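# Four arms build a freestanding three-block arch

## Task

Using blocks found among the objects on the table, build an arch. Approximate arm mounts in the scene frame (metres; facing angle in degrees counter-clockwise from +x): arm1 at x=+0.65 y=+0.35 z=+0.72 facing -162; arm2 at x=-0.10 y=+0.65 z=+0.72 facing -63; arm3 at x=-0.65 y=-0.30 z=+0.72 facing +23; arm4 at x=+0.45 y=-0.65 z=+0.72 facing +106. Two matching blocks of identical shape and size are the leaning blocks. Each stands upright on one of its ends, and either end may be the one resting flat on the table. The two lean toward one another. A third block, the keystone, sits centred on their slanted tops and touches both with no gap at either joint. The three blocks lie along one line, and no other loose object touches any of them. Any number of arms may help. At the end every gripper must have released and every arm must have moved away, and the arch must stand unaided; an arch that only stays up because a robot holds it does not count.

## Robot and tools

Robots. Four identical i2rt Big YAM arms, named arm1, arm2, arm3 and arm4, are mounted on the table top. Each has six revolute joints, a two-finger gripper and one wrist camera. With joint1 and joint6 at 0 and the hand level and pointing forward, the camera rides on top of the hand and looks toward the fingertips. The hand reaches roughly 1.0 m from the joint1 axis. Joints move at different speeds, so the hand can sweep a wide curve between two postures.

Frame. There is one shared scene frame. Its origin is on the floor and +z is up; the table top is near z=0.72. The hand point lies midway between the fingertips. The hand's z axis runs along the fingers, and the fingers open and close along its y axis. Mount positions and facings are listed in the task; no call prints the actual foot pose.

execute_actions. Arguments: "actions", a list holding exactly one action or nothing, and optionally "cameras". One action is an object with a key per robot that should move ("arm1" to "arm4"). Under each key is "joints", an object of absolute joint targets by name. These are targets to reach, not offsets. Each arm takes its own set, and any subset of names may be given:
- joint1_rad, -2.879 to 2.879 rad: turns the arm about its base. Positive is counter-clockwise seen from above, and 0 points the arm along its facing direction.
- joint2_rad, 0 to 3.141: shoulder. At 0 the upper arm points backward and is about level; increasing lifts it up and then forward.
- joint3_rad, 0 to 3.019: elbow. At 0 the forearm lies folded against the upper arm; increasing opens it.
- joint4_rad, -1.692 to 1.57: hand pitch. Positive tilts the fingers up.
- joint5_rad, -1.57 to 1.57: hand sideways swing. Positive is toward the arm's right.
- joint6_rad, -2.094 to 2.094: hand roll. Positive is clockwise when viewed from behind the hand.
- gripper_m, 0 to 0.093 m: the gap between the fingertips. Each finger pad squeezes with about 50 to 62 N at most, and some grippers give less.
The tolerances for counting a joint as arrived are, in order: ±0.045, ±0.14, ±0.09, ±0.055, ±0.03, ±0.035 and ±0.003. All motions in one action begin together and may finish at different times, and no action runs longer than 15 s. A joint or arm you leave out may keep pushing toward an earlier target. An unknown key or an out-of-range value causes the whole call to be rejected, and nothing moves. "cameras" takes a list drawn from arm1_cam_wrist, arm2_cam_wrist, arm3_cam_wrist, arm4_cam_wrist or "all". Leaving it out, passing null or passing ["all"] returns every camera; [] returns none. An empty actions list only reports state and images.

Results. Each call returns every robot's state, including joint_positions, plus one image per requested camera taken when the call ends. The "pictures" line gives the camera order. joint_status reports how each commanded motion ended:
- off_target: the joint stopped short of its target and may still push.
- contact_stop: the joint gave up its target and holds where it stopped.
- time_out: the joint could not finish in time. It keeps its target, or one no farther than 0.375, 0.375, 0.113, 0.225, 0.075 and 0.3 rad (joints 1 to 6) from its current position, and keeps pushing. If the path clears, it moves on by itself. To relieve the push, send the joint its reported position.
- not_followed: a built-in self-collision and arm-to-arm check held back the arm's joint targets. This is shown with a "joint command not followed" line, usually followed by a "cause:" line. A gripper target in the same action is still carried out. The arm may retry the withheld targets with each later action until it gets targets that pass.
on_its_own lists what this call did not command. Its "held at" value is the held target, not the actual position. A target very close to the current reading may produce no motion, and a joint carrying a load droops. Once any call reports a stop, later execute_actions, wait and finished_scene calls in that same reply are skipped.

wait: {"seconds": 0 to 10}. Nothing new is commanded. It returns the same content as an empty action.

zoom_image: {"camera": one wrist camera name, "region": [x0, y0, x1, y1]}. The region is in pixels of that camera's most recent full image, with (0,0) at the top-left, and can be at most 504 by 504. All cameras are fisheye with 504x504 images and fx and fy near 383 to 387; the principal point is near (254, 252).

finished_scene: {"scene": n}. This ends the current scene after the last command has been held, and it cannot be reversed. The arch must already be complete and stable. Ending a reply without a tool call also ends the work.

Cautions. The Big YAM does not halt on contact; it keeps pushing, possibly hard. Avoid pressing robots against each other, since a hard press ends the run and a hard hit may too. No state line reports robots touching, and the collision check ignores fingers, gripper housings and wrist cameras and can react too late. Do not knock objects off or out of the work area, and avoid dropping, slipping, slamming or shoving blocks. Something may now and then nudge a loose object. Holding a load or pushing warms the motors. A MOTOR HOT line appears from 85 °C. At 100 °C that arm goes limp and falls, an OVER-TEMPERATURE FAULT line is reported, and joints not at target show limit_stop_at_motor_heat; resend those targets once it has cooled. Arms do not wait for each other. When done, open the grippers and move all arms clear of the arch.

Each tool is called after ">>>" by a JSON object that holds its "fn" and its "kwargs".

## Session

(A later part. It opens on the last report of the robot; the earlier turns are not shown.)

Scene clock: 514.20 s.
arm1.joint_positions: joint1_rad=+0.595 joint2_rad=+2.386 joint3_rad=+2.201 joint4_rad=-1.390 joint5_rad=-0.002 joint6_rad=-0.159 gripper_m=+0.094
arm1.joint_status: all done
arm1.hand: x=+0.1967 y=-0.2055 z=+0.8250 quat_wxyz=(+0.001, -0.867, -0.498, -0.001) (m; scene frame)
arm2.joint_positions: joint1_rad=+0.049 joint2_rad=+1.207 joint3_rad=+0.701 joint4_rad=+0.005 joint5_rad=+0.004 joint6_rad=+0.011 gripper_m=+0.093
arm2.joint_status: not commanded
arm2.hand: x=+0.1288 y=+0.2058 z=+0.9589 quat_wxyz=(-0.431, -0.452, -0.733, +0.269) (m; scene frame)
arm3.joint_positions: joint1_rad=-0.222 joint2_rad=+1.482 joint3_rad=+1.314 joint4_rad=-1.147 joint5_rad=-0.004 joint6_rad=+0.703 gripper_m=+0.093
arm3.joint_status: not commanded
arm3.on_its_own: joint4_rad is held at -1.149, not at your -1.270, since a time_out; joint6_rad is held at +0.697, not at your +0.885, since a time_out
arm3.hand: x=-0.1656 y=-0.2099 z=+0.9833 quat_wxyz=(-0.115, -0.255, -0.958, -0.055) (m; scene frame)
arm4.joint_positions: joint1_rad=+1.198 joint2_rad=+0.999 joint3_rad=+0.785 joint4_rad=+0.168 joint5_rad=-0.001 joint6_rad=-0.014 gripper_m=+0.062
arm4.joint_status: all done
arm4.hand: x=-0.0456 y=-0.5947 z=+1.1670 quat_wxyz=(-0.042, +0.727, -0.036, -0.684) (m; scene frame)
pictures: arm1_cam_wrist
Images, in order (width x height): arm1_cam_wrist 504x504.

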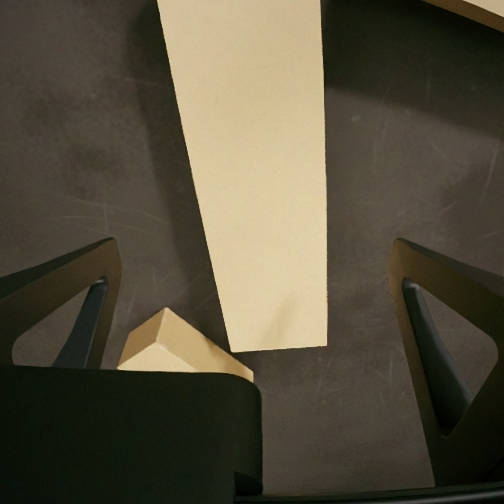

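>>> {"fn": "execute_actions", "kwargs": {"actions": [{"arm1":{"joints":{"joint2_rad":2.56,"joint3_rad":2.34,"joint4_rad":-1.29,"joint6_rad":-0.27}}}], "cameras": ["arm1_cam_wrist"]}}

Scene clock: 525.00 s.
arm1.joint_positions: joint1_rad=+0.595 joint2_rad=+2.557 joint3_rad=+2.309 joint4_rad=-1.300 joint5_rad=-0.002 joint6_rad=-0.261 gripper_m=+0.094
arm1.joint_status: all done
arm1.hand: x=+0.1757 y=-0.2306 z=+0.7435 quat_wxyz=(-0.003, -0.840, -0.542, +0.012) (m; scene frame)
arm2.joint_positions: joint1_rad=+0.049 joint2_rad=+1.207 joint3_rad=+0.701 joint4_rad=+0.005 joint5_rad=+0.004 joint6_rad=+0.011 gripper_m=+0.093
arm2.joint_status: not commanded
arm2.hand: x=+0.1288 y=+0.2058 z=+0.9589 quat_wxyz=(-0.431, -0.452, -0.733, +0.269) (m; scene frame)
arm3.joint_positions: joint1_rad=-0.222 joint2_rad=+1.482 joint3_rad=+1.314 joint4_rad=-1.147 joint5_rad=-0.004 joint6_rad=+0.703 gripper_m=+0.093
arm3.joint_status: not commanded
arm3.on_its_own: joint4_rad is held at -1.149, not at your -1.270, since a time_out; joint6_rad is held at +0.697, not at your +0.885, since a time_out
arm3.hand: x=-0.1656 y=-0.2099 z=+0.9833 quat_wxyz=(-0.115, -0.255, -0.958, -0.055) (m; scene frame)
arm4.joint_positions: joint1_rad=+1.198 joint2_rad=+0.999 joint3_rad=+0.785 joint4_rad=+0.168 joint5_rad=-0.001 joint6_rad=-0.013 gripper_m=+0.062
arm4.joint_status: not commanded
arm4.hand: x=-0.0456 y=-0.5947 z=+1.1670 quat_wxyz=(-0.042, +0.727, -0.037, -0.684) (m; scene frame)
pictures: arm1_cam_wrist
Images, in order (width x height): arm1_cam_wrist 504x504.

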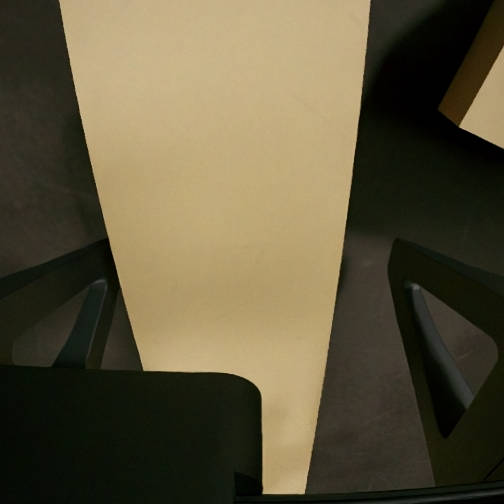

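>>> {"fn": "execute_actions", "kwargs": {"actions": [{"arm1":{"joints":{"gripper_m":0.03}}}], "cameras": []}}

>>> {"fn": "execute_actions", "kwargs": {"actions": [{"arm1":{"joints":{"joint2_rad":2.1,"joint3_rad":2.0}}}], "cameras": []}}

>>> {"fn": "execute_actions", "kwargs": {"actions": [{"arm1":{"joints":{"joint1_rad":0.15,"joint2_rad":1.3,"joint3_rad":0.7,"joint4_rad":0.3,"joint6_rad":0}},"arm3":{"joints":{"joint1_rad":-0.32,"joint2_rad":2.22,"joint3_rad":1.99,"joint4_rad":-1.3,"joint6_rad":0.78}}}], "cameras": ["arm3_cam_wrist"]}}

Scene clock: 533.70 s.
arm1.joint_positions: joint1_rad=+0.594 joint2_rad=+2.557 joint3_rad=+2.309 joint4_rad=-1.299 joint5_rad=-0.004 joint6_rad=-0.263 gripper_m=+0.060
arm1.joint_status: gripper_m off_target (ended at +0.060, target +0.030)
arm1.hand: x=+0.1752 y=-0.2306 z=+0.7435 quat_wxyz=(-0.004, -0.840, -0.542, +0.012) (m; scene frame)
arm2.joint_positions: joint1_rad=+0.049 joint2_rad=+1.207 joint3_rad=+0.701 joint4_rad=+0.005 joint5_rad=+0.004 joint6_rad=+0.011 gripper_m=+0.093
arm2.joint_status: not commanded
arm2.hand: x=+0.1288 y=+0.2058 z=+0.9589 quat_wxyz=(-0.431, -0.452, -0.733, +0.269) (m; scene frame)
arm3.joint_positions: joint1_rad=-0.222 joint2_rad=+1.482 joint3_rad=+1.314 joint4_rad=-1.147 joint5_rad=-0.004 joint6_rad=+0.703 gripper_m=+0.093
arm3.joint_status: not commanded
arm3.on_its_own: joint4_rad is held at -1.149, not at your -1.270, since a time_out; joint6_rad is held at +0.697, not at your +0.885, since a time_out
arm3.hand: x=-0.1656 y=-0.2099 z=+0.9833 quat_wxyz=(-0.115, -0.255, -0.958, -0.055) (m; scene frame)
arm4.joint_positions: joint1_rad=+1.198 joint2_rad=+0.999 joint3_rad=+0.785 joint4_rad=+0.168 joint5_rad=-0.001 joint6_rad=-0.013 gripper_m=+0.062
arm4.joint_status: not commanded
arm4.hand: x=-0.0456 y=-0.5947 z=+1.1670 quat_wxyz=(-0.042, +0.727, -0.037, -0.684) (m; scene frame)
pictures: none
No camera images: the call's "cameras" was empty. Leave "cameras" out to get every camera's image.

Scene clock: 535.27 s.
arm1.joint_positions: joint1_rad=+0.594 joint2_rad=+2.103 joint3_rad=+1.990 joint4_rad=-1.288 joint5_rad=-0.004 joint6_rad=-0.263 gripper_m=+0.060
arm1.joint_status: all done
arm1.hand: x=+0.2127 y=-0.1862 z=+0.9371 quat_wxyz=(-0.026, -0.837, -0.541, +0.081) (m; scene frame)
arm2.joint_positions: joint1_rad=+0.049 joint2_rad=+1.207 joint3_rad=+0.701 joint4_rad=+0.005 joint5_rad=+0.004 joint6_rad=+0.011 gripper_m=+0.093
arm2.joint_status: not commanded
arm2.hand: x=+0.1288 y=+0.2058 z=+0.9589 quat_wxyz=(-0.431, -0.452, -0.733, +0.269) (m; scene frame)
arm3.joint_positions: joint1_rad=-0.222 joint2_rad=+1.482 joint3_rad=+1.314 joint4_rad=-1.147 joint5_rad=-0.004 joint6_rad=+0.703 gripper_m=+0.093
arm3.joint_status: not commanded
arm3.on_its_own: joint4_rad is held at -1.149, not at your -1.270, since a time_out; joint6_rad is held at +0.697, not at your +0.885, since a time_out
arm3.hand: x=-0.1656 y=-0.2099 z=+0.9833 quat_wxyz=(-0.115, -0.255, -0.958, -0.055) (m; scene frame)
arm4.joint_positions: joint1_rad=+1.198 joint2_rad=+0.999 joint3_rad=+0.785 joint4_rad=+0.168 joint5_rad=-0.001 joint6_rad=-0.013 gripper_m=+0.062
arm4.joint_status: not commanded
arm4.hand: x=-0.0456 y=-0.5947 z=+1.1670 quat_wxyz=(-0.042, +0.727, -0.037, -0.684) (m; scene frame)
pictures: none
No camera images: the call's "cameras" was empty. Leave "cameras" out to get every camera's image.

Scene clock: 537.07 s.
arm1.joint_positions: joint1_rad=+0.156 joint2_rad=+1.325 joint3_rad=+0.664 joint4_rad=+0.257 joint5_rad=-0.001 joint6_rad=-0.009 gripper_m=+0.060
arm1.joint_status: all done
arm1.hand: x=+0.1802 y=+0.1249 z=+0.9843 quat_wxyz=(-0.118, -0.812, -0.189, +0.539) (m; scene frame)
arm2.joint_positions: joint1_rad=+0.049 joint2_rad=+1.207 joint3_rad=+0.701 joint4_rad=+0.005 joint5_rad=+0.004 joint6_rad=+0.011 gripper_m=+0.093
arm2.joint_status: not commanded
arm2.hand: x=+0.1288 y=+0.2058 z=+0.9589 quat_wxyz=(-0.431, -0.452, -0.733, +0.269) (m; scene frame)
arm3.joint_positions: joint1_rad=-0.326 joint2_rad=+2.214 joint3_rad=+1.938 joint4_rad=-1.290 joint5_rad=-0.003 joint6_rad=+0.766 gripper_m=+0.093
arm3.joint_status: all done
arm3.hand: x=+0.0179 y=-0.2477 z=+0.8142 quat_wxyz=(-0.002, -0.337, -0.941, -0.001) (m; scene frame)
arm4.joint_positions: joint1_rad=+1.198 joint2_rad=+0.999 joint3_rad=+0.785 joint4_rad=+0.168 joint5_rad=-0.001 joint6_rad=-0.013 gripper_m=+0.062
arm4.joint_status: not commanded
arm4.hand: x=-0.0456 y=-0.5947 z=+1.1670 quat_wxyz=(-0.042, +0.727, -0.037, -0.684) (m; scene frame)
pictures: arm3_cam_wrist
Images, in order (width x height): arm3_cam_wrist 504x504.

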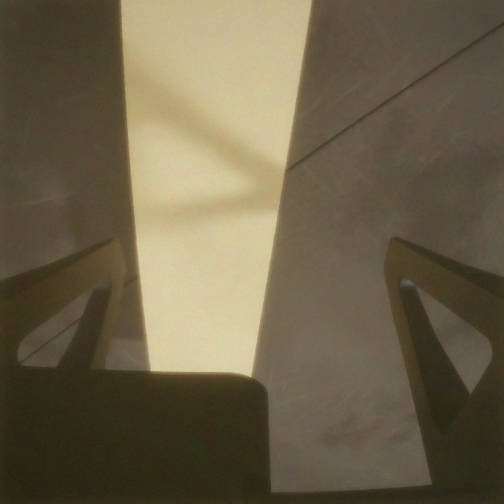

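>>> {"fn": "execute_actions", "kwargs": {"actions": [{"arm3":{"joints":{"joint1_rad":-0.295,"joint3_rad":2.03,"joint6_rad":0.8}},"arm2":{"joints":{"joint1_rad":-0.07,"joint2_rad":1.0,"joint3_rad":0.7,"joint4_rad":0.3}}}], "cameras": []}}

>>> {"fn": "execute_actions", "kwargs": {"actions": [{"arm3":{"joints":{"joint2_rad":2.34,"joint3_rad":1.96,"joint4_rad":-1.18}}}], "cameras": ["arm3_cam_wrist"]}}

Scene clock: 543.67 s.
arm1.joint_positions: joint1_rad=+0.156 joint2_rad=+1.325 joint3_rad=+0.664 joint4_rad=+0.257 joint5_rad=-0.001 joint6_rad=-0.009 gripper_m=+0.060
arm1.joint_status: not commanded
arm1.hand: x=+0.1802 y=+0.1249 z=+0.9843 quat_wxyz=(-0.118, -0.812, -0.189, +0.539) (m; scene frame)
arm2.joint_positions: joint1_rad=-0.068 joint2_rad=+0.987 joint3_rad=+0.692 joint4_rad=+0.283 joint5_rad=+0.002 joint6_rad=+0.010 gripper_m=+0.093
arm2.joint_status: all done
arm2.hand: x=+0.0709 y=+0.2009 z=+1.1241 quat_wxyz=(-0.575, -0.407, -0.584, +0.402) (m; scene frame)
arm3.joint_positions: joint1_rad=-0.302 joint2_rad=+2.214 joint3_rad=+1.980 joint4_rad=-1.290 joint5_rad=-0.003 joint6_rad=+0.785 gripper_m=+0.093
arm3.joint_status: all done
arm3.hand: x=+0.0310 y=-0.2304 z=+0.8302 quat_wxyz=(-0.022, -0.335, -0.942, -0.010) (m; scene frame)
arm4.joint_positions: joint1_rad=+1.198 joint2_rad=+0.999 joint3_rad=+0.785 joint4_rad=+0.168 joint5_rad=-0.001 joint6_rad=-0.013 gripper_m=+0.062
arm4.joint_status: not commanded
arm4.hand: x=-0.0456 y=-0.5947 z=+1.1670 quat_wxyz=(-0.042, +0.727, -0.037, -0.684) (m; scene frame)
pictures: none
No camera images: the call's "cameras" was empty. Leave "cameras" out to get every camera's image.

Scene clock: 545.10 s.
arm1.joint_positions: joint1_rad=+0.156 joint2_rad=+1.325 joint3_rad=+0.664 joint4_rad=+0.257 joint5_rad=-0.001 joint6_rad=-0.009 gripper_m=+0.060
arm1.joint_status: not commanded
arm1.hand: x=+0.1802 y=+0.1249 z=+0.9843 quat_wxyz=(-0.118, -0.812, -0.189, +0.539) (m; scene frame)
arm2.joint_positions: joint1_rad=-0.068 joint2_rad=+0.987 joint3_rad=+0.692 joint4_rad=+0.283 joint5_rad=+0.002 joint6_rad=+0.010 gripper_m=+0.093
arm2.joint_status: not commanded
arm2.hand: x=+0.0709 y=+0.2009 z=+1.1241 quat_wxyz=(-0.575, -0.407, -0.584, +0.402) (m; scene frame)
arm3.joint_positions: joint1_rad=-0.302 joint2_rad=+2.332 joint3_rad=+1.962 joint4_rad=-1.192 joint5_rad=-0.003 joint6_rad=+0.786 gripper_m=+0.093
arm3.joint_status: all done
arm3.hand: x=+0.0346 y=-0.2302 z=+0.7448 quat_wxyz=(-0.004, -0.336, -0.942, -0.002) (m; scene frame)
arm4.joint_positions: joint1_rad=+1.198 joint2_rad=+0.999 joint3_rad=+0.785 joint4_rad=+0.168 joint5_rad=-0.001 joint6_rad=-0.013 gripper_m=+0.062
arm4.joint_status: not commanded
arm4.hand: x=-0.0456 y=-0.5947 z=+1.1670 quat_wxyz=(-0.042, +0.727, -0.037, -0.684) (m; scene frame)
pictures: arm3_cam_wrist
Images, in order (width x height): arm3_cam_wrist 504x504.

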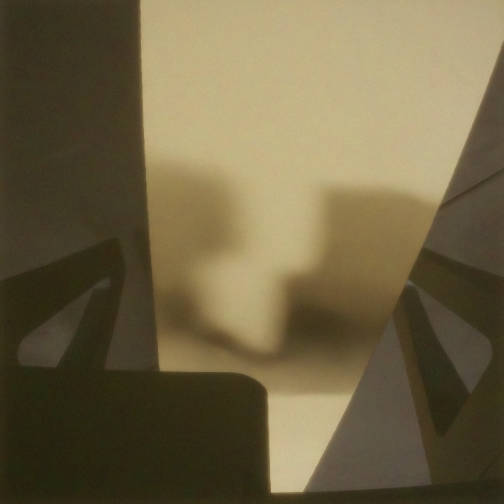

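>>> {"fn": "execute_actions", "kwargs": {"actions": [{"arm3":{"joints":{"gripper_m":0.03,"joint6_rad":0.86}}}], "cameras": []}}

>>> {"fn": "execute_actions", "kwargs": {"actions": [{"arm3":{"joints":{"joint2_rad":1.9}},"arm1":{"joints":{"joint2_rad":1.0,"joint3_rad":0.4}}}], "cameras": []}}

>>> {"fn": "execute_actions", "kwargs": {"actions": [{"arm3":{"joints":{"joint1_rad":0.063,"joint2_rad":1.1,"joint3_rad":0.5,"joint4_rad":0.3,"joint6_rad":0}}}], "cameras": []}}

>>> {"fn": "execute_actions", "kwargs": {"actions": [{"arm4":{"joints":{"joint1_rad":0.1,"joint2_rad":1.7,"joint3_rad":1.55,"joint4_rad":0.23}},"arm2":{"joints":{"joint2_rad":1.25,"joint3_rad":0.95,"joint4_rad":0.33}}}], "cameras": ["arm2_cam_wrist"]}}

Scene clock: 557.73 s.
arm1.joint_positions: joint1_rad=+0.156 joint2_rad=+1.325 joint3_rad=+0.664 joint4_rad=+0.257 joint5_rad=-0.001 joint6_rad=-0.009 gripper_m=+0.060
arm1.joint_status: not commanded
arm1.hand: x=+0.1802 y=+0.1249 z=+0.9843 quat_wxyz=(-0.118, -0.812, -0.189, +0.539) (m; scene frame)
arm2.joint_positions: joint1_rad=-0.068 joint2_rad=+0.987 joint3_rad=+0.692 joint4_rad=+0.283 joint5_rad=+0.002 joint6_rad=+0.010 gripper_m=+0.093
arm2.joint_status: not commanded
arm2.hand: x=+0.0709 y=+0.2009 z=+1.1241 quat_wxyz=(-0.575, -0.407, -0.584, +0.402) (m; scene frame)
arm3.joint_positions: joint1_rad=-0.302 joint2_rad=+2.332 joint3_rad=+1.962 joint4_rad=-1.190 joint5_rad=-0.001 joint6_rad=+0.841 gripper_m=+0.060
arm3.joint_status: gripper_m off_target (ended at +0.060, target +0.030); the others done
arm3.hand: x=+0.0353 y=-0.2305 z=+0.7448 quat_wxyz=(-0.005, -0.361, -0.932, -0.001) (m; scene frame)
arm4.joint_positions: joint1_rad=+1.198 joint2_rad=+0.999 joint3_rad=+0.785 joint4_rad=+0.168 joint5_rad=-0.001 joint6_rad=-0.013 gripper_m=+0.062
arm4.joint_status: not commanded
arm4.hand: x=-0.0456 y=-0.5947 z=+1.1670 quat_wxyz=(-0.042, +0.727, -0.037, -0.684) (m; scene frame)
pictures: none
No camera images: the call's "cameras" was empty. Leave "cameras" out to get every camera's image.

Scene clock: 559.77 s.
arm1.joint_positions: joint1_rad=+0.156 joint2_rad=+1.021 joint3_rad=+0.381 joint4_rad=+0.261 joint5_rad=-0.001 joint6_rad=-0.009 gripper_m=+0.060
arm1.joint_status: all done
arm1.hand: x=+0.2765 y=+0.1708 z=+0.9700 quat_wxyz=(-0.120, -0.806, -0.187, +0.549) (m; scene frame)
arm2.joint_positions: joint1_rad=-0.068 joint2_rad=+0.987 joint3_rad=+0.692 joint4_rad=+0.283 joint5_rad=+0.002 joint6_rad=+0.010 gripper_m=+0.093
arm2.joint_status: not commanded
arm2.hand: x=+0.0709 y=+0.2009 z=+1.1241 quat_wxyz=(-0.575, -0.407, -0.584, +0.402) (m; scene frame)
arm3.joint_positions: joint1_rad=-0.302 joint2_rad=+1.919 joint3_rad=+1.935 joint4_rad=-1.189 joint5_rad=-0.001 joint6_rad=+0.844 gripper_m=+0.060
arm3.joint_status: all done
arm3.hand: x=+0.0364 y=-0.2296 z=+1.0142 quat_wxyz=(-0.176, -0.355, -0.914, -0.089) (m; scene frame)
arm4.joint_positions: joint1_rad=+1.198 joint2_rad=+0.999 joint3_rad=+0.785 joint4_rad=+0.168 joint5_rad=-0.001 joint6_rad=-0.013 gripper_m=+0.062
arm4.joint_status: not commanded
arm4.hand: x=-0.0456 y=-0.5947 z=+1.1670 quat_wxyz=(-0.042, +0.727, -0.037, -0.684) (m; scene frame)
pictures: none
No camera images: the call's "cameras" was empty. Leave "cameras" out to get every camera's image.

Scene clock: 561.60 s.
arm1.joint_positions: joint1_rad=+0.156 joint2_rad=+1.021 joint3_rad=+0.381 joint4_rad=+0.261 joint5_rad=-0.001 joint6_rad=-0.009 gripper_m=+0.060
arm1.joint_status: not commanded
arm1.hand: x=+0.2765 y=+0.1708 z=+0.9700 quat_wxyz=(-0.120, -0.806, -0.187, +0.549) (m; scene frame)
arm2.joint_positions: joint1_rad=-0.068 joint2_rad=+0.987 joint3_rad=+0.692 joint4_rad=+0.283 joint5_rad=+0.002 joint6_rad=+0.010 gripper_m=+0.093
arm2.joint_status: not commanded
arm2.hand: x=+0.0709 y=+0.2009 z=+1.1241 quat_wxyz=(-0.575, -0.407, -0.584, +0.402) (m; scene frame)
arm3.joint_positions: joint1_rad=+0.058 joint2_rad=+1.123 joint3_rad=+0.484 joint4_rad=+0.255 joint5_rad=+0.001 joint6_rad=+0.014 gripper_m=+0.060
arm3.joint_status: all done
arm3.hand: x=-0.2454 y=-0.0981 z=+0.9520 quat_wxyz=(-0.543, +0.185, -0.809, -0.130) (m; scene frame)
arm4.joint_positions: joint1_rad=+1.198 joint2_rad=+0.999 joint3_rad=+0.785 joint4_rad=+0.168 joint5_rad=-0.001 joint6_rad=-0.013 gripper_m=+0.062
arm4.joint_status: not commanded
arm4.hand: x=-0.0456 y=-0.5947 z=+1.1670 quat_wxyz=(-0.042, +0.727, -0.037, -0.684) (m; scene frame)
pictures: none
No camera images: the call's "cameras" was empty. Leave "cameras" out to get every camera's image.

Scene clock: 563.43 s.
arm1.joint_positions: joint1_rad=+0.156 joint2_rad=+1.021 joint3_rad=+0.381 joint4_rad=+0.261 joint5_rad=-0.001 joint6_rad=-0.009 gripper_m=+0.060
arm1.joint_status: not commanded
arm1.hand: x=+0.2765 y=+0.1708 z=+0.9700 quat_wxyz=(-0.120, -0.806, -0.187, +0.549) (m; scene frame)
arm2.joint_positions: joint1_rad=-0.068 joint2_rad=+1.250 joint3_rad=+0.895 joint4_rad=+0.312 joint5_rad=+0.002 joint6_rad=+0.010 gripper_m=+0.093
arm2.joint_status: all done
arm2.hand: x=+0.1019 y=+0.1169 z=+1.1219 quat_wxyz=(-0.566, -0.413, -0.593, +0.396) (m; scene frame)
arm3.joint_positions: joint1_rad=+0.058 joint2_rad=+1.123 joint3_rad=+0.484 joint4_rad=+0.255 joint5_rad=+0.001 joint6_rad=+0.014 gripper_m=+0.060
arm3.joint_status: not commanded
arm3.hand: x=-0.2454 y=-0.0981 z=+0.9520 quat_wxyz=(-0.543, +0.185, -0.809, -0.130) (m; scene frame)
arm4.joint_positions: joint1_rad=+0.098 joint2_rad=+1.718 joint3_rad=+1.486 joint4_rad=+0.204 joint5_rad=+0.003 joint6_rad=-0.011 gripper_m=+0.062
arm4.joint_status: all done
arm4.hand: x=+0.1779 y=+0.0639 z=+1.1744 quat_wxyz=(-0.403, +0.596, -0.404, -0.565) (m; scene frame)
pictures: arm2_cam_wrist
Images, in order (width x height): arm2_cam_wrist 504x504.

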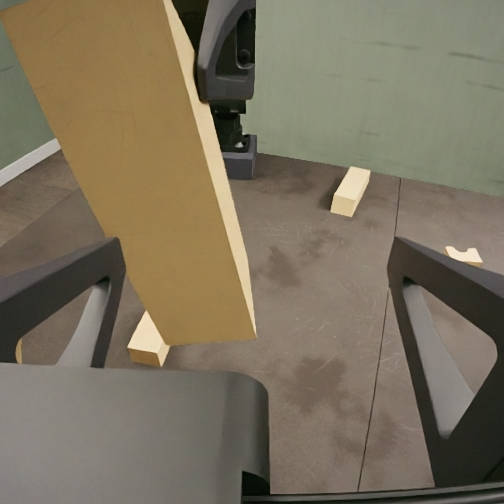

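>>> {"fn": "execute_actions", "kwargs": {"actions": [{"arm4":{"joints":{"joint1_rad":0.14}},"arm2":{"joints":{"joint1_rad":-0.015}}}], "cameras": []}}

>>> {"fn": "execute_actions", "kwargs": {"actions": [{"arm2":{"joints":{"joint2_rad":1.49,"joint3_rad":1.12,"joint4_rad":0.42}}}], "cameras": ["arm2_cam_wrist"]}}

Scene clock: 571.37 s.
arm1.joint_positions: joint1_rad=+0.156 joint2_rad=+1.021 joint3_rad=+0.381 joint4_rad=+0.261 joint5_rad=-0.001 joint6_rad=-0.009 gripper_m=+0.060
arm1.joint_status: not commanded
arm1.hand: x=+0.2765 y=+0.1708 z=+0.9700 quat_wxyz=(-0.120, -0.806, -0.187, +0.549) (m; scene frame)
arm2.joint_positions: joint1_rad=-0.023 joint2_rad=+1.250 joint3_rad=+0.895 joint4_rad=+0.312 joint5_rad=+0.002 joint6_rad=+0.010 gripper_m=+0.093
arm2.joint_status: all done
arm2.hand: x=+0.1258 y=+0.1264 z=+1.1216 quat_wxyz=(-0.575, -0.400, -0.603, +0.383) (m; scene frame)
arm3.joint_positions: joint1_rad=+0.058 joint2_rad=+1.123 joint3_rad=+0.484 joint4_rad=+0.255 joint5_rad=+0.001 joint6_rad=+0.014 gripper_m=+0.060
arm3.joint_status: not commanded
arm3.hand: x=-0.2454 y=-0.0981 z=+0.9520 quat_wxyz=(-0.543, +0.185, -0.809, -0.130) (m; scene frame)
arm4.joint_positions: joint1_rad=+0.140 joint2_rad=+1.718 joint3_rad=+1.486 joint4_rad=+0.204 joint5_rad=+0.002 joint6_rad=-0.011 gripper_m=+0.062
arm4.joint_status: all done
arm4.hand: x=+0.1481 y=+0.0521 z=+1.1740 quat_wxyz=(-0.391, +0.604, -0.392, -0.573) (m; scene frame)
pictures: none
No camera images: the call's "cameras" was empty. Leave "cameras" out to get every camera's image.

Scene clock: 572.43 s.
arm1.joint_positions: joint1_rad=+0.156 joint2_rad=+1.021 joint3_rad=+0.381 joint4_rad=+0.261 joint5_rad=-0.001 joint6_rad=-0.009 gripper_m=+0.060
arm1.joint_status: not commanded
arm1.hand: x=+0.2765 y=+0.1708 z=+0.9700 quat_wxyz=(-0.120, -0.806, -0.187, +0.549) (m; scene frame)
arm2.joint_positions: joint1_rad=-0.023 joint2_rad=+1.496 joint3_rad=+1.081 joint4_rad=+0.410 joint5_rad=+0.002 joint6_rad=+0.006 gripper_m=+0.093
arm2.joint_status: all done
arm2.hand: x=+0.1592 y=+0.0470 z=+1.1108 quat_wxyz=(-0.585, -0.392, -0.593, +0.392) (m; scene frame)
arm3.joint_positions: joint1_rad=+0.058 joint2_rad=+1.123 joint3_rad=+0.484 joint4_rad=+0.255 joint5_rad=+0.001 joint6_rad=+0.014 gripper_m=+0.060
arm3.joint_status: not commanded
arm3.hand: x=-0.2454 y=-0.0981 z=+0.9520 quat_wxyz=(-0.543, +0.185, -0.809, -0.130) (m; scene frame)
arm4.joint_positions: joint1_rad=+0.139 joint2_rad=+1.717 joint3_rad=+1.486 joint4_rad=+0.204 joint5_rad=+0.003 joint6_rad=-0.011 gripper_m=+0.062
arm4.joint_status: not commanded
arm4.hand: x=+0.1485 y=+0.0521 z=+1.1743 quat_wxyz=(-0.391, +0.604, -0.392, -0.573) (m; scene frame)
pictures: arm2_cam_wrist
Images, in order (width x height): arm2_cam_wrist 504x504.

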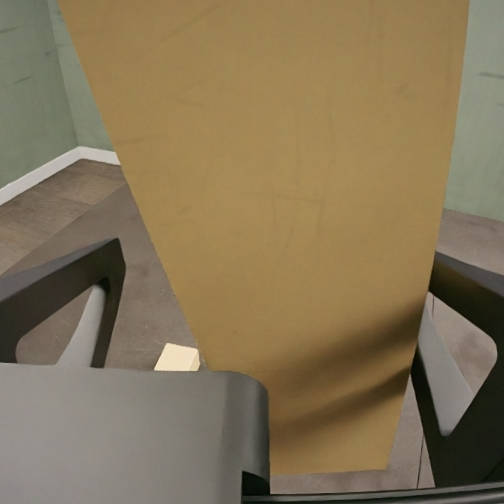

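>>> {"fn": "execute_actions", "kwargs": {"actions": [{"arm2":{"joints":{"joint6_rad":-0.1,"joint1_rad":-0.04}}}], "cameras": []}}

>>> {"fn": "execute_actions", "kwargs": {"actions": [{"arm2":{"joints":{"gripper_m":0.03}}}], "cameras": []}}

>>> {"fn": "execute_actions", "kwargs": {"actions": [{"arm4":{"joints":{"gripper_m":0.093}}}], "cameras": []}}

>>> {"fn": "execute_actions", "kwargs": {"actions": [{"arm4":{"joints":{"joint2_rad":1.3,"joint3_rad":0.9,"joint4_rad":0.6}},"arm2":{"joints":{"joint6_rad":0}}}], "cameras": ["arm2_cam_wrist","arm4_cam_wrist"]}}

Scene clock: 581.43 s.
arm1.joint_positions: joint1_rad=+0.156 joint2_rad=+1.021 joint3_rad=+0.381 joint4_rad=+0.261 joint5_rad=-0.001 joint6_rad=-0.009 gripper_m=+0.060
arm1.joint_status: not commanded
arm1.hand: x=+0.2765 y=+0.1708 z=+0.9700 quat_wxyz=(-0.120, -0.806, -0.187, +0.549) (m; scene frame)
arm2.joint_positions: joint1_rad=-0.025 joint2_rad=+1.496 joint3_rad=+1.081 joint4_rad=+0.410 joint5_rad=+0.002 joint6_rad=-0.089 gripper_m=+0.093
arm2.joint_status: all done
arm2.hand: x=+0.1578 y=+0.0465 z=+1.1108 quat_wxyz=(-0.565, -0.364, -0.610, +0.419) (m; scene frame)
arm3.joint_positions: joint1_rad=+0.058 joint2_rad=+1.123 joint3_rad=+0.484 joint4_rad=+0.255 joint5_rad=+0.001 joint6_rad=+0.013 gripper_m=+0.060
arm3.joint_status: not commanded
arm3.hand: x=-0.2454 y=-0.0981 z=+0.9520 quat_wxyz=(-0.543, +0.185, -0.808, -0.130) (m; scene frame)
arm4.joint_positions: joint1_rad=+0.139 joint2_rad=+1.717 joint3_rad=+1.486 joint4_rad=+0.204 joint5_rad=+0.003 joint6_rad=-0.011 gripper_m=+0.062
arm4.joint_status: not commanded
arm4.hand: x=+0.1485 y=+0.0521 z=+1.1743 quat_wxyz=(-0.391, +0.604, -0.392, -0.573) (m; scene frame)
pictures: none
No camera images: the call's "cameras" was empty. Leave "cameras" out to get every camera's image.

Scene clock: 582.07 s.
arm1.joint_positions: joint1_rad=+0.156 joint2_rad=+1.021 joint3_rad=+0.381 joint4_rad=+0.261 joint5_rad=-0.001 joint6_rad=-0.009 gripper_m=+0.060
arm1.joint_status: not commanded
arm1.hand: x=+0.2765 y=+0.1708 z=+0.9700 quat_wxyz=(-0.120, -0.806, -0.187, +0.549) (m; scene frame)
arm2.joint_positions: joint1_rad=-0.037 joint2_rad=+1.496 joint3_rad=+1.081 joint4_rad=+0.411 joint5_rad=+0.004 joint6_rad=-0.099 gripper_m=+0.060
arm2.joint_status: gripper_m off_target (ended at +0.060, target +0.030)
arm2.hand: x=+0.1502 y=+0.0434 z=+1.1111 quat_wxyz=(-0.560, -0.365, -0.609, +0.426) (m; scene frame)
arm3.joint_positions: joint1_rad=+0.058 joint2_rad=+1.123 joint3_rad=+0.484 joint4_rad=+0.255 joint5_rad=+0.001 joint6_rad=+0.013 gripper_m=+0.060
arm3.joint_status: not commanded
arm3.hand: x=-0.2454 y=-0.0981 z=+0.9520 quat_wxyz=(-0.543, +0.185, -0.808, -0.130) (m; scene frame)
arm4.joint_positions: joint1_rad=+0.134 joint2_rad=+1.717 joint3_rad=+1.486 joint4_rad=+0.205 joint5_rad=+0.004 joint6_rad=-0.014 gripper_m=+0.062
arm4.joint_status: not commanded
arm4.hand: x=+0.1524 y=+0.0537 z=+1.1745 quat_wxyz=(-0.394, +0.603, -0.393, -0.571) (m; scene frame)
pictures: none
No camera images: the call's "cameras" was empty. Leave "cameras" out to get every camera's image.

Scene clock: 582.97 s.
arm1.joint_positions: joint1_rad=+0.156 joint2_rad=+1.021 joint3_rad=+0.381 joint4_rad=+0.261 joint5_rad=-0.001 joint6_rad=-0.009 gripper_m=+0.060
arm1.joint_status: not commanded
arm1.hand: x=+0.2765 y=+0.1708 z=+0.9700 quat_wxyz=(-0.120, -0.806, -0.187, +0.549) (m; scene frame)
arm2.joint_positions: joint1_rad=-0.037 joint2_rad=+1.496 joint3_rad=+1.081 joint4_rad=+0.411 joint5_rad=+0.004 joint6_rad=-0.099 gripper_m=+0.060
arm2.joint_status: not commanded
arm2.hand: x=+0.1504 y=+0.0433 z=+1.1108 quat_wxyz=(-0.560, -0.365, -0.609, +0.426) (m; scene frame)
arm3.joint_positions: joint1_rad=+0.058 joint2_rad=+1.123 joint3_rad=+0.484 joint4_rad=+0.255 joint5_rad=+0.001 joint6_rad=+0.013 gripper_m=+0.060
arm3.joint_status: not commanded
arm3.hand: x=-0.2454 y=-0.0981 z=+0.9520 quat_wxyz=(-0.543, +0.185, -0.808, -0.130) (m; scene frame)
arm4.joint_positions: joint1_rad=+0.134 joint2_rad=+1.697 joint3_rad=+1.504 joint4_rad=+0.213 joint5_rad=+0.004 joint6_rad=-0.011 gripper_m=+0.093
arm4.joint_status: all done
arm4.hand: x=+0.1536 y=+0.0500 z=+1.2031 quat_wxyz=(-0.402, +0.589, -0.385, -0.586) (m; scene frame)
pictures: none
No camera images: the call's "cameras" was empty. Leave "cameras" out to get every camera's image.

Scene clock: 584.40 s.
arm1.joint_positions: joint1_rad=+0.156 joint2_rad=+1.021 joint3_rad=+0.381 joint4_rad=+0.261 joint5_rad=-0.001 joint6_rad=-0.009 gripper_m=+0.060
arm1.joint_status: not commanded
arm1.hand: x=+0.2765 y=+0.1708 z=+0.9700 quat_wxyz=(-0.120, -0.806, -0.187, +0.549) (m; scene frame)
arm2.joint_positions: joint1_rad=-0.037 joint2_rad=+1.496 joint3_rad=+1.081 joint4_rad=+0.411 joint5_rad=+0.004 joint6_rad=-0.010 gripper_m=+0.060
arm2.joint_status: all done
arm2.hand: x=+0.1504 y=+0.0433 z=+1.1108 quat_wxyz=(-0.579, -0.391, -0.593, +0.401) (m; scene frame)
arm3.joint_positions: joint1_rad=+0.058 joint2_rad=+1.123 joint3_rad=+0.484 joint4_rad=+0.255 joint5_rad=+0.001 joint6_rad=+0.013 gripper_m=+0.060
arm3.joint_status: not commanded
arm3.hand: x=-0.2454 y=-0.0981 z=+0.9520 quat_wxyz=(-0.543, +0.185, -0.808, -0.130) (m; scene frame)
arm4.joint_positions: joint1_rad=+0.134 joint2_rad=+1.303 joint3_rad=+0.889 joint4_rad=+0.593 joint5_rad=+0.004 joint6_rad=-0.011 gripper_m=+0.093
arm4.joint_status: all done
arm4.hand: x=+0.2227 y=-0.1153 z=+1.1795 quat_wxyz=(-0.432, +0.540, -0.352, -0.631) (m; scene frame)
pictures: arm2_cam_wrist, arm4_cam_wrist
Images, in order (width x height): arm2_cam_wrist 504x504, arm4_cam_wrist 504x504.

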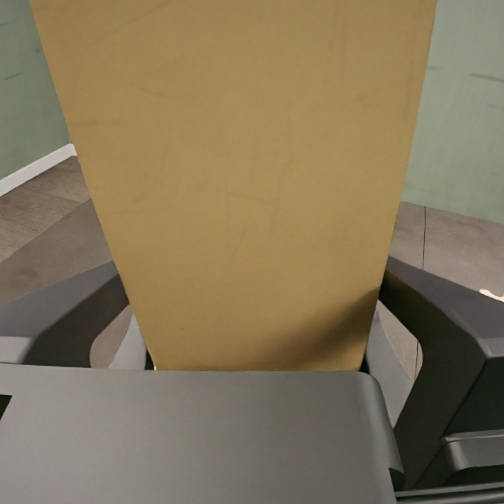

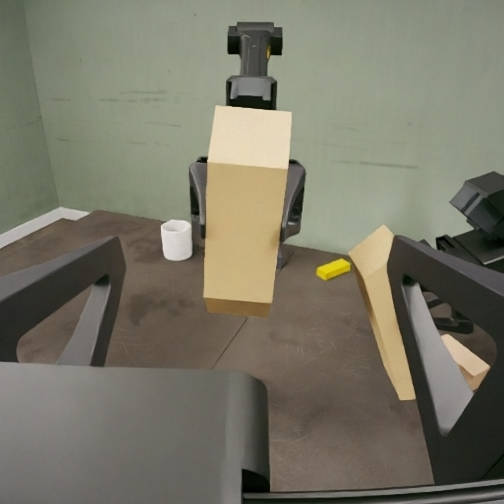

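>>> {"fn": "execute_actions", "kwargs": {"actions": [{"arm2":{"joints":{"joint1_rad":-0.075,"joint2_rad":1.85,"joint3_rad":2.0,"joint4_rad":-1.67,"joint6_rad":-1.69}},"arm4":{"joints":{"joint2_rad":1.3,"joint3_rad":0.6,"joint4_rad":1.0,"joint1_rad":0.16}}}], "cameras": []}}

>>> {"fn": "execute_actions", "kwargs": {"actions": [{"arm3":{"joints":{"joint2_rad":1.95,"joint3_rad":1.19,"joint4_rad":0.5}},"arm1":{"joints":{"joint1_rad":0.145,"joint2_rad":1.48,"joint3_rad":0.46,"joint4_rad":0.76}}}], "cameras": ["arm4_cam_wrist"]}}

Scene clock: 601.40 s.
arm1.joint_positions: joint1_rad=+0.156 joint2_rad=+1.021 joint3_rad=+0.381 joint4_rad=+0.261 joint5_rad=-0.001 joint6_rad=-0.009 gripper_m=+0.060
arm1.joint_status: not commanded
arm1.hand: x=+0.2765 y=+0.1708 z=+0.9700 quat_wxyz=(-0.120, -0.806, -0.187, +0.549) (m; scene frame)
arm2.joint_positions: joint1_rad=-0.065 joint2_rad=+1.866 joint3_rad=+1.947 joint4_rad=-1.662 joint5_rad=+0.003 joint6_rad=-1.678 gripper_m=+0.060
arm2.joint_status: all done
arm2.hand: x=+0.1038 y=+0.1134 z=+1.0118 quat_wxyz=(+0.009, +0.230, -0.973, -0.006) (m; scene frame)
arm3.joint_positions: joint1_rad=+0.058 joint2_rad=+1.123 joint3_rad=+0.484 joint4_rad=+0.255 joint5_rad=+0.001 joint6_rad=+0.013 gripper_m=+0.060
arm3.joint_status: not commanded
arm3.hand: x=-0.2454 y=-0.0981 z=+0.9520 quat_wxyz=(-0.543, +0.185, -0.808, -0.130) (m; scene frame)
arm4.joint_positions: joint1_rad=+0.152 joint2_rad=+1.296 joint3_rad=+0.596 joint4_rad=+0.982 joint5_rad=+0.003 joint6_rad=-0.011 gripper_m=+0.093
arm4.joint_status: all done
arm4.hand: x=+0.2405 y=-0.1801 z=+1.1118 quat_wxyz=(-0.443, +0.510, -0.325, -0.662) (m; scene frame)
pictures: none
No camera images: the call's "cameras" was empty. Leave "cameras" out to get every camera's image.

Scene clock: 603.03 s.
arm1.joint_positions: joint1_rad=+0.156 joint2_rad=+1.492 joint3_rad=+0.396 joint4_rad=+0.716 joint5_rad=-0.001 joint6_rad=-0.009 gripper_m=+0.060
arm1.joint_status: all done
arm1.hand: x=+0.2343 y=+0.1511 z=+0.8832 quat_wxyz=(-0.120, -0.806, -0.187, +0.549) (m; scene frame)
arm2.joint_positions: joint1_rad=-0.065 joint2_rad=+1.866 joint3_rad=+1.947 joint4_rad=-1.662 joint5_rad=+0.003 joint6_rad=-1.679 gripper_m=+0.060
arm2.joint_status: not commanded
arm2.hand: x=+0.1038 y=+0.1134 z=+1.0118 quat_wxyz=(+0.009, +0.231, -0.973, -0.006) (m; scene frame)
arm3.joint_positions: joint1_rad=+0.059 joint2_rad=+1.965 joint3_rad=+1.124 joint4_rad=+0.480 joint5_rad=-0.002 joint6_rad=+0.010 gripper_m=+0.060
arm3.joint_status: all done
arm3.hand: x=-0.0125 y=+0.0191 z=+0.8529 quat_wxyz=(-0.552, +0.186, -0.802, -0.133) (m; scene frame)
arm4.joint_positions: joint1_rad=+0.152 joint2_rad=+1.296 joint3_rad=+0.596 joint4_rad=+0.982 joint5_rad=+0.003 joint6_rad=-0.011 gripper_m=+0.093
arm4.joint_status: not commanded
arm4.hand: x=+0.2405 y=-0.1801 z=+1.1118 quat_wxyz=(-0.443, +0.510, -0.325, -0.662) (m; scene frame)
pictures: arm4_cam_wrist
Images, in order (width x height): arm4_cam_wrist 504x504.

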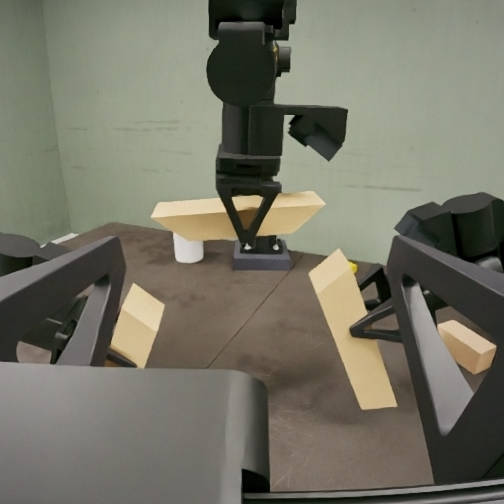

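>>> {"fn": "execute_actions", "kwargs": {"actions": [{"arm3":{"joints":{"joint2_rad":2.0,"joint4_rad":0.55}},"arm1":{"joints":{"joint1_rad":0.18,"joint2_rad":1.64,"joint4_rad":0.91}},"arm4":{"joints":{"joint4_rad":0.7,"joint2_rad":1.15}},"arm2":{"joints":{"joint2_rad":1.95,"joint3_rad":1.97,"joint4_rad":-1.56}}}], "cameras": ["arm4_cam_wrist"]}}

Scene clock: 610.53 s.
arm1.joint_positions: joint1_rad=+0.168 joint2_rad=+1.655 joint3_rad=+0.407 joint4_rad=+0.865 joint5_rad=-0.001 joint6_rad=-0.009 gripper_m=+0.060
arm1.joint_status: all done
arm1.hand: x=+0.2297 y=+0.1422 z=+0.8489 quat_wxyz=(-0.124, -0.805, -0.193, +0.547) (m; scene frame)
arm2.joint_positions: joint1_rad=-0.065 joint2_rad=+1.972 joint3_rad=+1.947 joint4_rad=-1.567 joint5_rad=+0.003 joint6_rad=-1.679 gripper_m=+0.060
arm2.joint_status: all done
arm2.hand: x=+0.1148 y=+0.0817 z=+0.9508 quat_wxyz=(+0.009, +0.231, -0.973, -0.011) (m; scene frame)
arm3.joint_positions: joint1_rad=+0.059 joint2_rad=+1.980 joint3_rad=+1.126 joint4_rad=+0.515 joint5_rad=-0.002 joint6_rad=+0.009 gripper_m=+0.060
arm3.joint_status: all done
arm3.hand: x=-0.0096 y=+0.0205 z=+0.8517 quat_wxyz=(-0.561, +0.185, -0.795, -0.135) (m; scene frame)
arm4.joint_positions: joint1_rad=+0.152 joint2_rad=+1.138 joint3_rad=+0.596 joint4_rad=+0.714 joint5_rad=+0.003 joint6_rad=-0.011 gripper_m=+0.093
arm4.joint_status: all done
arm4.hand: x=+0.2478 y=-0.1971 z=+1.1239 quat_wxyz=(-0.425, +0.546, -0.349, -0.633) (m; scene frame)
pictures: arm4_cam_wrist
Images, in order (width x height): arm4_cam_wrist 504x504.

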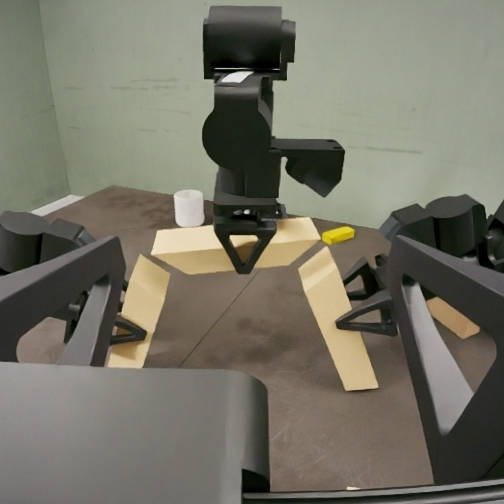

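>>> {"fn": "execute_actions", "kwargs": {"actions": [{"arm2":{"joints":{"joint1_rad":-0.04,"joint5_rad":0.08,"joint3_rad":1.9,"joint4_rad":-1.5}},"arm3":{"joints":{"joint2_rad":1.99,"joint3_rad":1.24,"joint4_rad":0.5}},"arm1":{"joints":{"joint2_rad":1.72,"joint3_rad":0.52,"joint4_rad":0.93}}}], "cameras": ["arm4_cam_wrist"]}}

>>> {"fn": "zoom_image", "kwargs": {"camera": "arm4_cam_wrist", "region": [100,170,400,400]}}

Scene clock: 619.47 s.
arm1.joint_positions: joint1_rad=+0.168 joint2_rad=+1.724 joint3_rad=+0.478 joint4_rad=+0.888 joint5_rad=-0.001 joint6_rad=-0.009 gripper_m=+0.060
arm1.joint_status: all done
arm1.hand: x=+0.2043 y=+0.1297 z=+0.8470 quat_wxyz=(-0.126, -0.798, -0.191, +0.557) (m; scene frame)
arm2.joint_positions: joint1_rad=-0.054 joint2_rad=+1.972 joint3_rad=+1.890 joint4_rad=-1.508 joint5_rad=+0.075 joint6_rad=-1.679 gripper_m=+0.060
arm2.joint_status: all done
arm2.hand: x=+0.1085 y=+0.0801 z=+0.9299 quat_wxyz=(+0.045, +0.236, -0.971, -0.006) (m; scene frame)
arm3.joint_positions: joint1_rad=+0.059 joint2_rad=+1.989 joint3_rad=+1.166 joint4_rad=+0.495 joint5_rad=-0.002 joint6_rad=+0.009 gripper_m=+0.060
arm3.joint_status: all done
arm3.hand: x=+0.0015 y=+0.0261 z=+0.8601 quat_wxyz=(-0.566, +0.184, -0.792, -0.136) (m; scene frame)
arm4.joint_positions: joint1_rad=+0.152 joint2_rad=+1.138 joint3_rad=+0.596 joint4_rad=+0.714 joint5_rad=+0.003 joint6_rad=-0.011 gripper_m=+0.093
arm4.joint_status: not commanded
arm4.hand: x=+0.2478 y=-0.1971 z=+1.1239 quat_wxyz=(-0.425, +0.546, -0.349, -0.633) (m; scene frame)
pictures: arm4_cam_wrist
Images, in order (width x height): arm4_cam_wrist 504x504.

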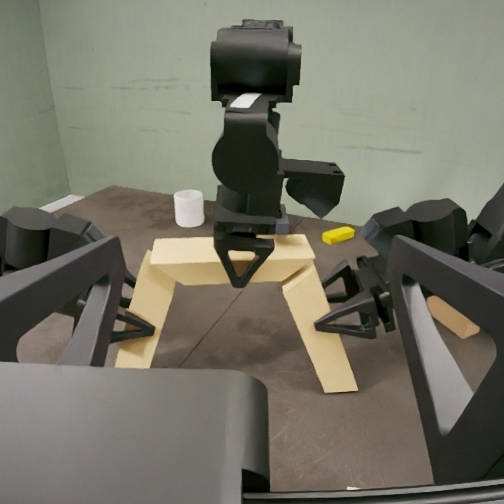

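Region (100, 170, 400, 400) of arm4_cam_wrist's 504x504 image, scaled by 1.680, with more detail than that image has; it fills the top 386 rows of this view, and the rest is white.

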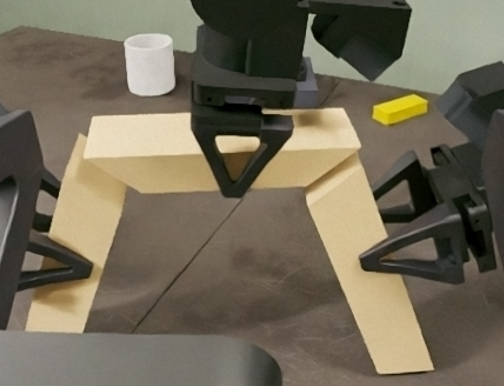

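>>> {"fn": "execute_actions", "kwargs": {"actions": [{"arm3":{"joints":{"joint2_rad":2.01,"joint4_rad":0.5}},"arm1":{"joints":{"joint4_rad":0.9}}}], "cameras": []}}

>>> {"fn": "execute_actions", "kwargs": {"actions": [{"arm2":{"joints":{"gripper_m":0.09}}}], "cameras": ["arm4_cam_wrist"]}}

>>> {"fn": "zoom_image", "kwargs": {"camera": "arm4_cam_wrist", "region": [100,170,400,400]}}

Scene clock: 626.33 s.
arm1.joint_positions: joint1_rad=+0.168 joint2_rad=+1.724 joint3_rad=+0.478 joint4_rad=+0.888 joint5_rad=-0.001 joint6_rad=-0.009 gripper_m=+0.060
arm1.joint_status: all done
arm1.hand: x=+0.2043 y=+0.1297 z=+0.8470 quat_wxyz=(-0.126, -0.798, -0.191, +0.557) (m; scene frame)
arm2.joint_positions: joint1_rad=-0.054 joint2_rad=+1.972 joint3_rad=+1.890 joint4_rad=-1.508 joint5_rad=+0.075 joint6_rad=-1.679 gripper_m=+0.060
arm2.joint_status: not commanded
arm2.hand: x=+0.1085 y=+0.0801 z=+0.9299 quat_wxyz=(+0.045, +0.236, -0.971, -0.006) (m; scene frame)
arm3.joint_positions: joint1_rad=+0.059 joint2_rad=+2.002 joint3_rad=+1.169 joint4_rad=+0.496 joint5_rad=-0.002 joint6_rad=+0.008 gripper_m=+0.060
arm3.joint_status: all done
arm3.hand: x=+0.0021 y=+0.0264 z=+0.8528 quat_wxyz=(-0.562, +0.185, -0.795, -0.135) (m; scene frame)
arm4.joint_positions: joint1_rad=+0.152 joint2_rad=+1.138 joint3_rad=+0.596 joint4_rad=+0.714 joint5_rad=+0.003 joint6_rad=-0.011 gripper_m=+0.093
arm4.joint_status: not commanded
arm4.hand: x=+0.2478 y=-0.1971 z=+1.1239 quat_wxyz=(-0.425, +0.546, -0.349, -0.633) (m; scene frame)
pictures: none
No camera images: the call's "cameras" was empty. Leave "cameras" out to get every camera's image.

Scene clock: 626.97 s.
arm1.joint_positions: joint1_rad=+0.169 joint2_rad=+1.727 joint3_rad=+0.478 joint4_rad=+0.883 joint5_rad=-0.001 joint6_rad=-0.009 gripper_m=+0.060
arm1.joint_status: not commanded
arm1.hand: x=+0.2050 y=+0.1298 z=+0.8444 quat_wxyz=(-0.126, -0.800, -0.192, +0.554) (m; scene frame)
arm2.joint_positions: joint1_rad=-0.054 joint2_rad=+1.972 joint3_rad=+1.890 joint4_rad=-1.508 joint5_rad=+0.076 joint6_rad=-1.679 gripper_m=+0.090
arm2.joint_status: all done
arm2.hand: x=+0.1084 y=+0.0801 z=+0.9299 quat_wxyz=(+0.045, +0.236, -0.971, -0.006) (m; scene frame)
arm3.joint_positions: joint1_rad=+0.059 joint2_rad=+2.002 joint3_rad=+1.169 joint4_rad=+0.495 joint5_rad=-0.002 joint6_rad=+0.006 gripper_m=+0.060
arm3.joint_status: not commanded
arm3.hand: x=+0.0020 y=+0.0264 z=+0.8527 quat_wxyz=(-0.562, +0.186, -0.795, -0.134) (m; scene frame)
arm4.joint_positions: joint1_rad=+0.152 joint2_rad=+1.138 joint3_rad=+0.596 joint4_rad=+0.714 joint5_rad=+0.003 joint6_rad=-0.011 gripper_m=+0.093
arm4.joint_status: not commanded
arm4.hand: x=+0.2478 y=-0.1971 z=+1.1239 quat_wxyz=(-0.425, +0.546, -0.349, -0.633) (m; scene frame)
pictures: arm4_cam_wrist
Images, in order (width x height): arm4_cam_wrist 504x504.

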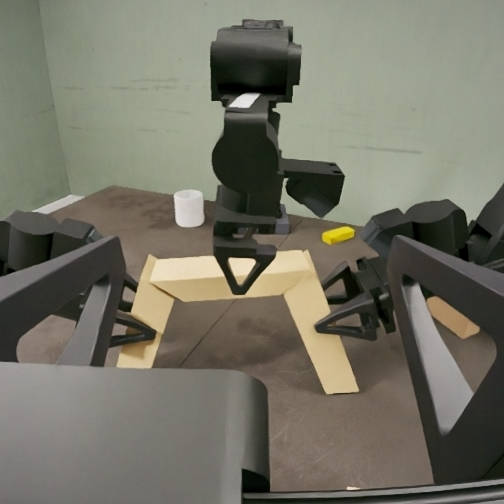

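Region (100, 170, 400, 400) of arm4_cam_wrist's 504x504 image, scaled by 1.680, with more detail than that image has; it fills the top 386 rows of this view, and the rest is white.

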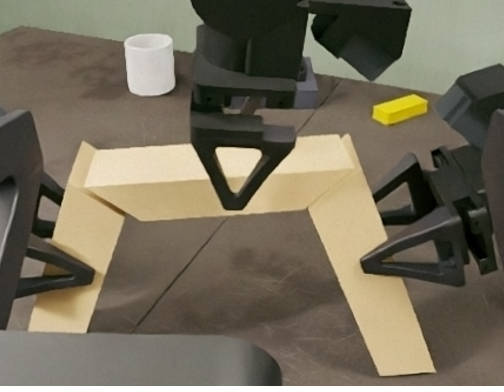

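>>> {"fn": "execute_actions", "kwargs": {"actions": [{"arm2":{"joints":{"gripper_m":0.03}}}], "cameras": []}}

>>> {"fn": "execute_actions", "kwargs": {"actions": [{"arm2":{"joints":{"joint5_rad":0.14,"joint1_rad":-0.005,"joint3_rad":1.99,"joint4_rad":-1.54}}}], "cameras": []}}

>>> {"fn": "execute_actions", "kwargs": {"actions": [{"arm3":{"joints":{"joint2_rad":2.05,"joint3_rad":1.31,"joint4_rad":0.48}}}], "cameras": ["arm4_cam_wrist"]}}

>>> {"fn": "zoom_image", "kwargs": {"camera": "arm4_cam_wrist", "region": [100,170,400,400]}}

Scene clock: 635.03 s.
arm1.joint_positions: joint1_rad=+0.169 joint2_rad=+1.727 joint3_rad=+0.478 joint4_rad=+0.883 joint5_rad=-0.001 joint6_rad=-0.009 gripper_m=+0.060
arm1.joint_status: not commanded
arm1.hand: x=+0.2050 y=+0.1298 z=+0.8444 quat_wxyz=(-0.126, -0.800, -0.192, +0.554) (m; scene frame)
arm2.joint_positions: joint1_rad=-0.054 joint2_rad=+1.972 joint3_rad=+1.890 joint4_rad=-1.508 joint5_rad=+0.076 joint6_rad=-1.680 gripper_m=+0.059
arm2.joint_status: gripper_m off_target (ended at +0.059, target +0.030)
arm2.hand: x=+0.1084 y=+0.0801 z=+0.9299 quat_wxyz=(+0.045, +0.237, -0.971, -0.006) (m; scene frame)
arm3.joint_positions: joint1_rad=+0.059 joint2_rad=+2.002 joint3_rad=+1.169 joint4_rad=+0.495 joint5_rad=-0.002 joint6_rad=+0.006 gripper_m=+0.060
arm3.joint_status: not commanded
arm3.hand: x=+0.0020 y=+0.0264 z=+0.8527 quat_wxyz=(-0.562, +0.186, -0.795, -0.134) (m; scene frame)
arm4.joint_positions: joint1_rad=+0.152 joint2_rad=+1.138 joint3_rad=+0.596 joint4_rad=+0.714 joint5_rad=+0.003 joint6_rad=-0.011 gripper_m=+0.093
arm4.joint_status: not commanded
arm4.hand: x=+0.2478 y=-0.1971 z=+1.1239 quat_wxyz=(-0.425, +0.546, -0.349, -0.633) (m; scene frame)
pictures: none
No camera images: the call's "cameras" was empty. Leave "cameras" out to get every camera's image.

Scene clock: 635.87 s.
arm1.joint_positions: joint1_rad=+0.169 joint2_rad=+1.727 joint3_rad=+0.478 joint4_rad=+0.883 joint5_rad=-0.001 joint6_rad=-0.008 gripper_m=+0.060
arm1.joint_status: not commanded
arm1.hand: x=+0.2050 y=+0.1298 z=+0.8444 quat_wxyz=(-0.126, -0.800, -0.191, +0.554) (m; scene frame)
arm2.joint_positions: joint1_rad=-0.016 joint2_rad=+1.972 joint3_rad=+1.934 joint4_rad=-1.532 joint5_rad=+0.138 joint6_rad=-1.680 gripper_m=+0.059
arm2.joint_status: all done
arm2.hand: x=+0.1232 y=+0.0787 z=+0.9475 quat_wxyz=(+0.074, +0.254, -0.964, +0.010) (m; scene frame)
arm3.joint_positions: joint1_rad=+0.059 joint2_rad=+2.002 joint3_rad=+1.169 joint4_rad=+0.495 joint5_rad=-0.002 joint6_rad=+0.006 gripper_m=+0.060
arm3.joint_status: not commanded
arm3.hand: x=+0.0020 y=+0.0264 z=+0.8527 quat_wxyz=(-0.562, +0.186, -0.795, -0.134) (m; scene frame)
arm4.joint_positions: joint1_rad=+0.152 joint2_rad=+1.138 joint3_rad=+0.596 joint4_rad=+0.714 joint5_rad=+0.003 joint6_rad=-0.011 gripper_m=+0.093
arm4.joint_status: not commanded
arm4.hand: x=+0.2478 y=-0.1971 z=+1.1239 quat_wxyz=(-0.425, +0.546, -0.349, -0.633) (m; scene frame)
pictures: none
No camera images: the call's "cameras" was empty. Leave "cameras" out to get every camera's image.

Scene clock: 636.53 s.
arm1.joint_positions: joint1_rad=+0.169 joint2_rad=+1.727 joint3_rad=+0.478 joint4_rad=+0.883 joint5_rad=-0.001 joint6_rad=-0.008 gripper_m=+0.060
arm1.joint_status: not commanded
arm1.hand: x=+0.2050 y=+0.1298 z=+0.8444 quat_wxyz=(-0.126, -0.800, -0.191, +0.554) (m; scene frame)
arm2.joint_positions: joint1_rad=-0.016 joint2_rad=+1.972 joint3_rad=+1.934 joint4_rad=-1.532 joint5_rad=+0.138 joint6_rad=-1.680 gripper_m=+0.059
arm2.joint_status: not commanded
arm2.hand: x=+0.1232 y=+0.0787 z=+0.9475 quat_wxyz=(+0.074, +0.254, -0.964, +0.010) (m; scene frame)
arm3.joint_positions: joint1_rad=+0.059 joint2_rad=+2.044 joint3_rad=+1.240 joint4_rad=+0.480 joint5_rad=-0.002 joint6_rad=+0.006 gripper_m=+0.060
arm3.joint_status: all done
arm3.hand: x=+0.0220 y=+0.0363 z=+0.8535 quat_wxyz=(-0.567, +0.185, -0.791, -0.135) (m; scene frame)
arm4.joint_positions: joint1_rad=+0.152 joint2_rad=+1.138 joint3_rad=+0.596 joint4_rad=+0.714 joint5_rad=+0.003 joint6_rad=-0.011 gripper_m=+0.093
arm4.joint_status: not commanded
arm4.hand: x=+0.2478 y=-0.1971 z=+1.1239 quat_wxyz=(-0.425, +0.546, -0.349, -0.633) (m; scene frame)
pictures: arm4_cam_wrist
Images, in order (width x height): arm4_cam_wrist 504x504.

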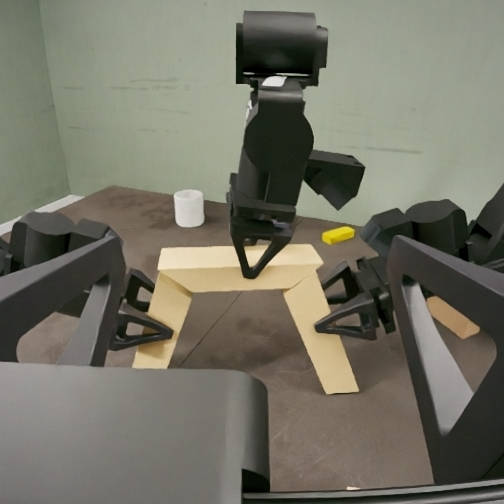

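Region (100, 170, 400, 400) of arm4_cam_wrist's 504x504 image, scaled by 1.680, with more detail than that image has; it fills the top 386 rows of this view, and the rest is white.

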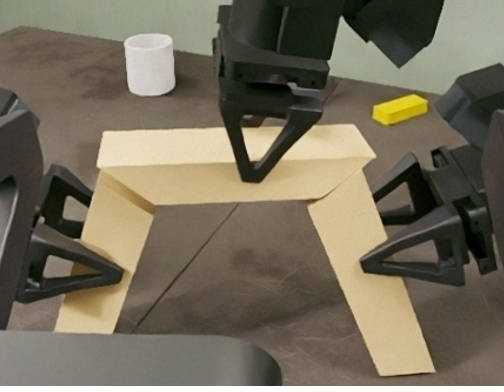

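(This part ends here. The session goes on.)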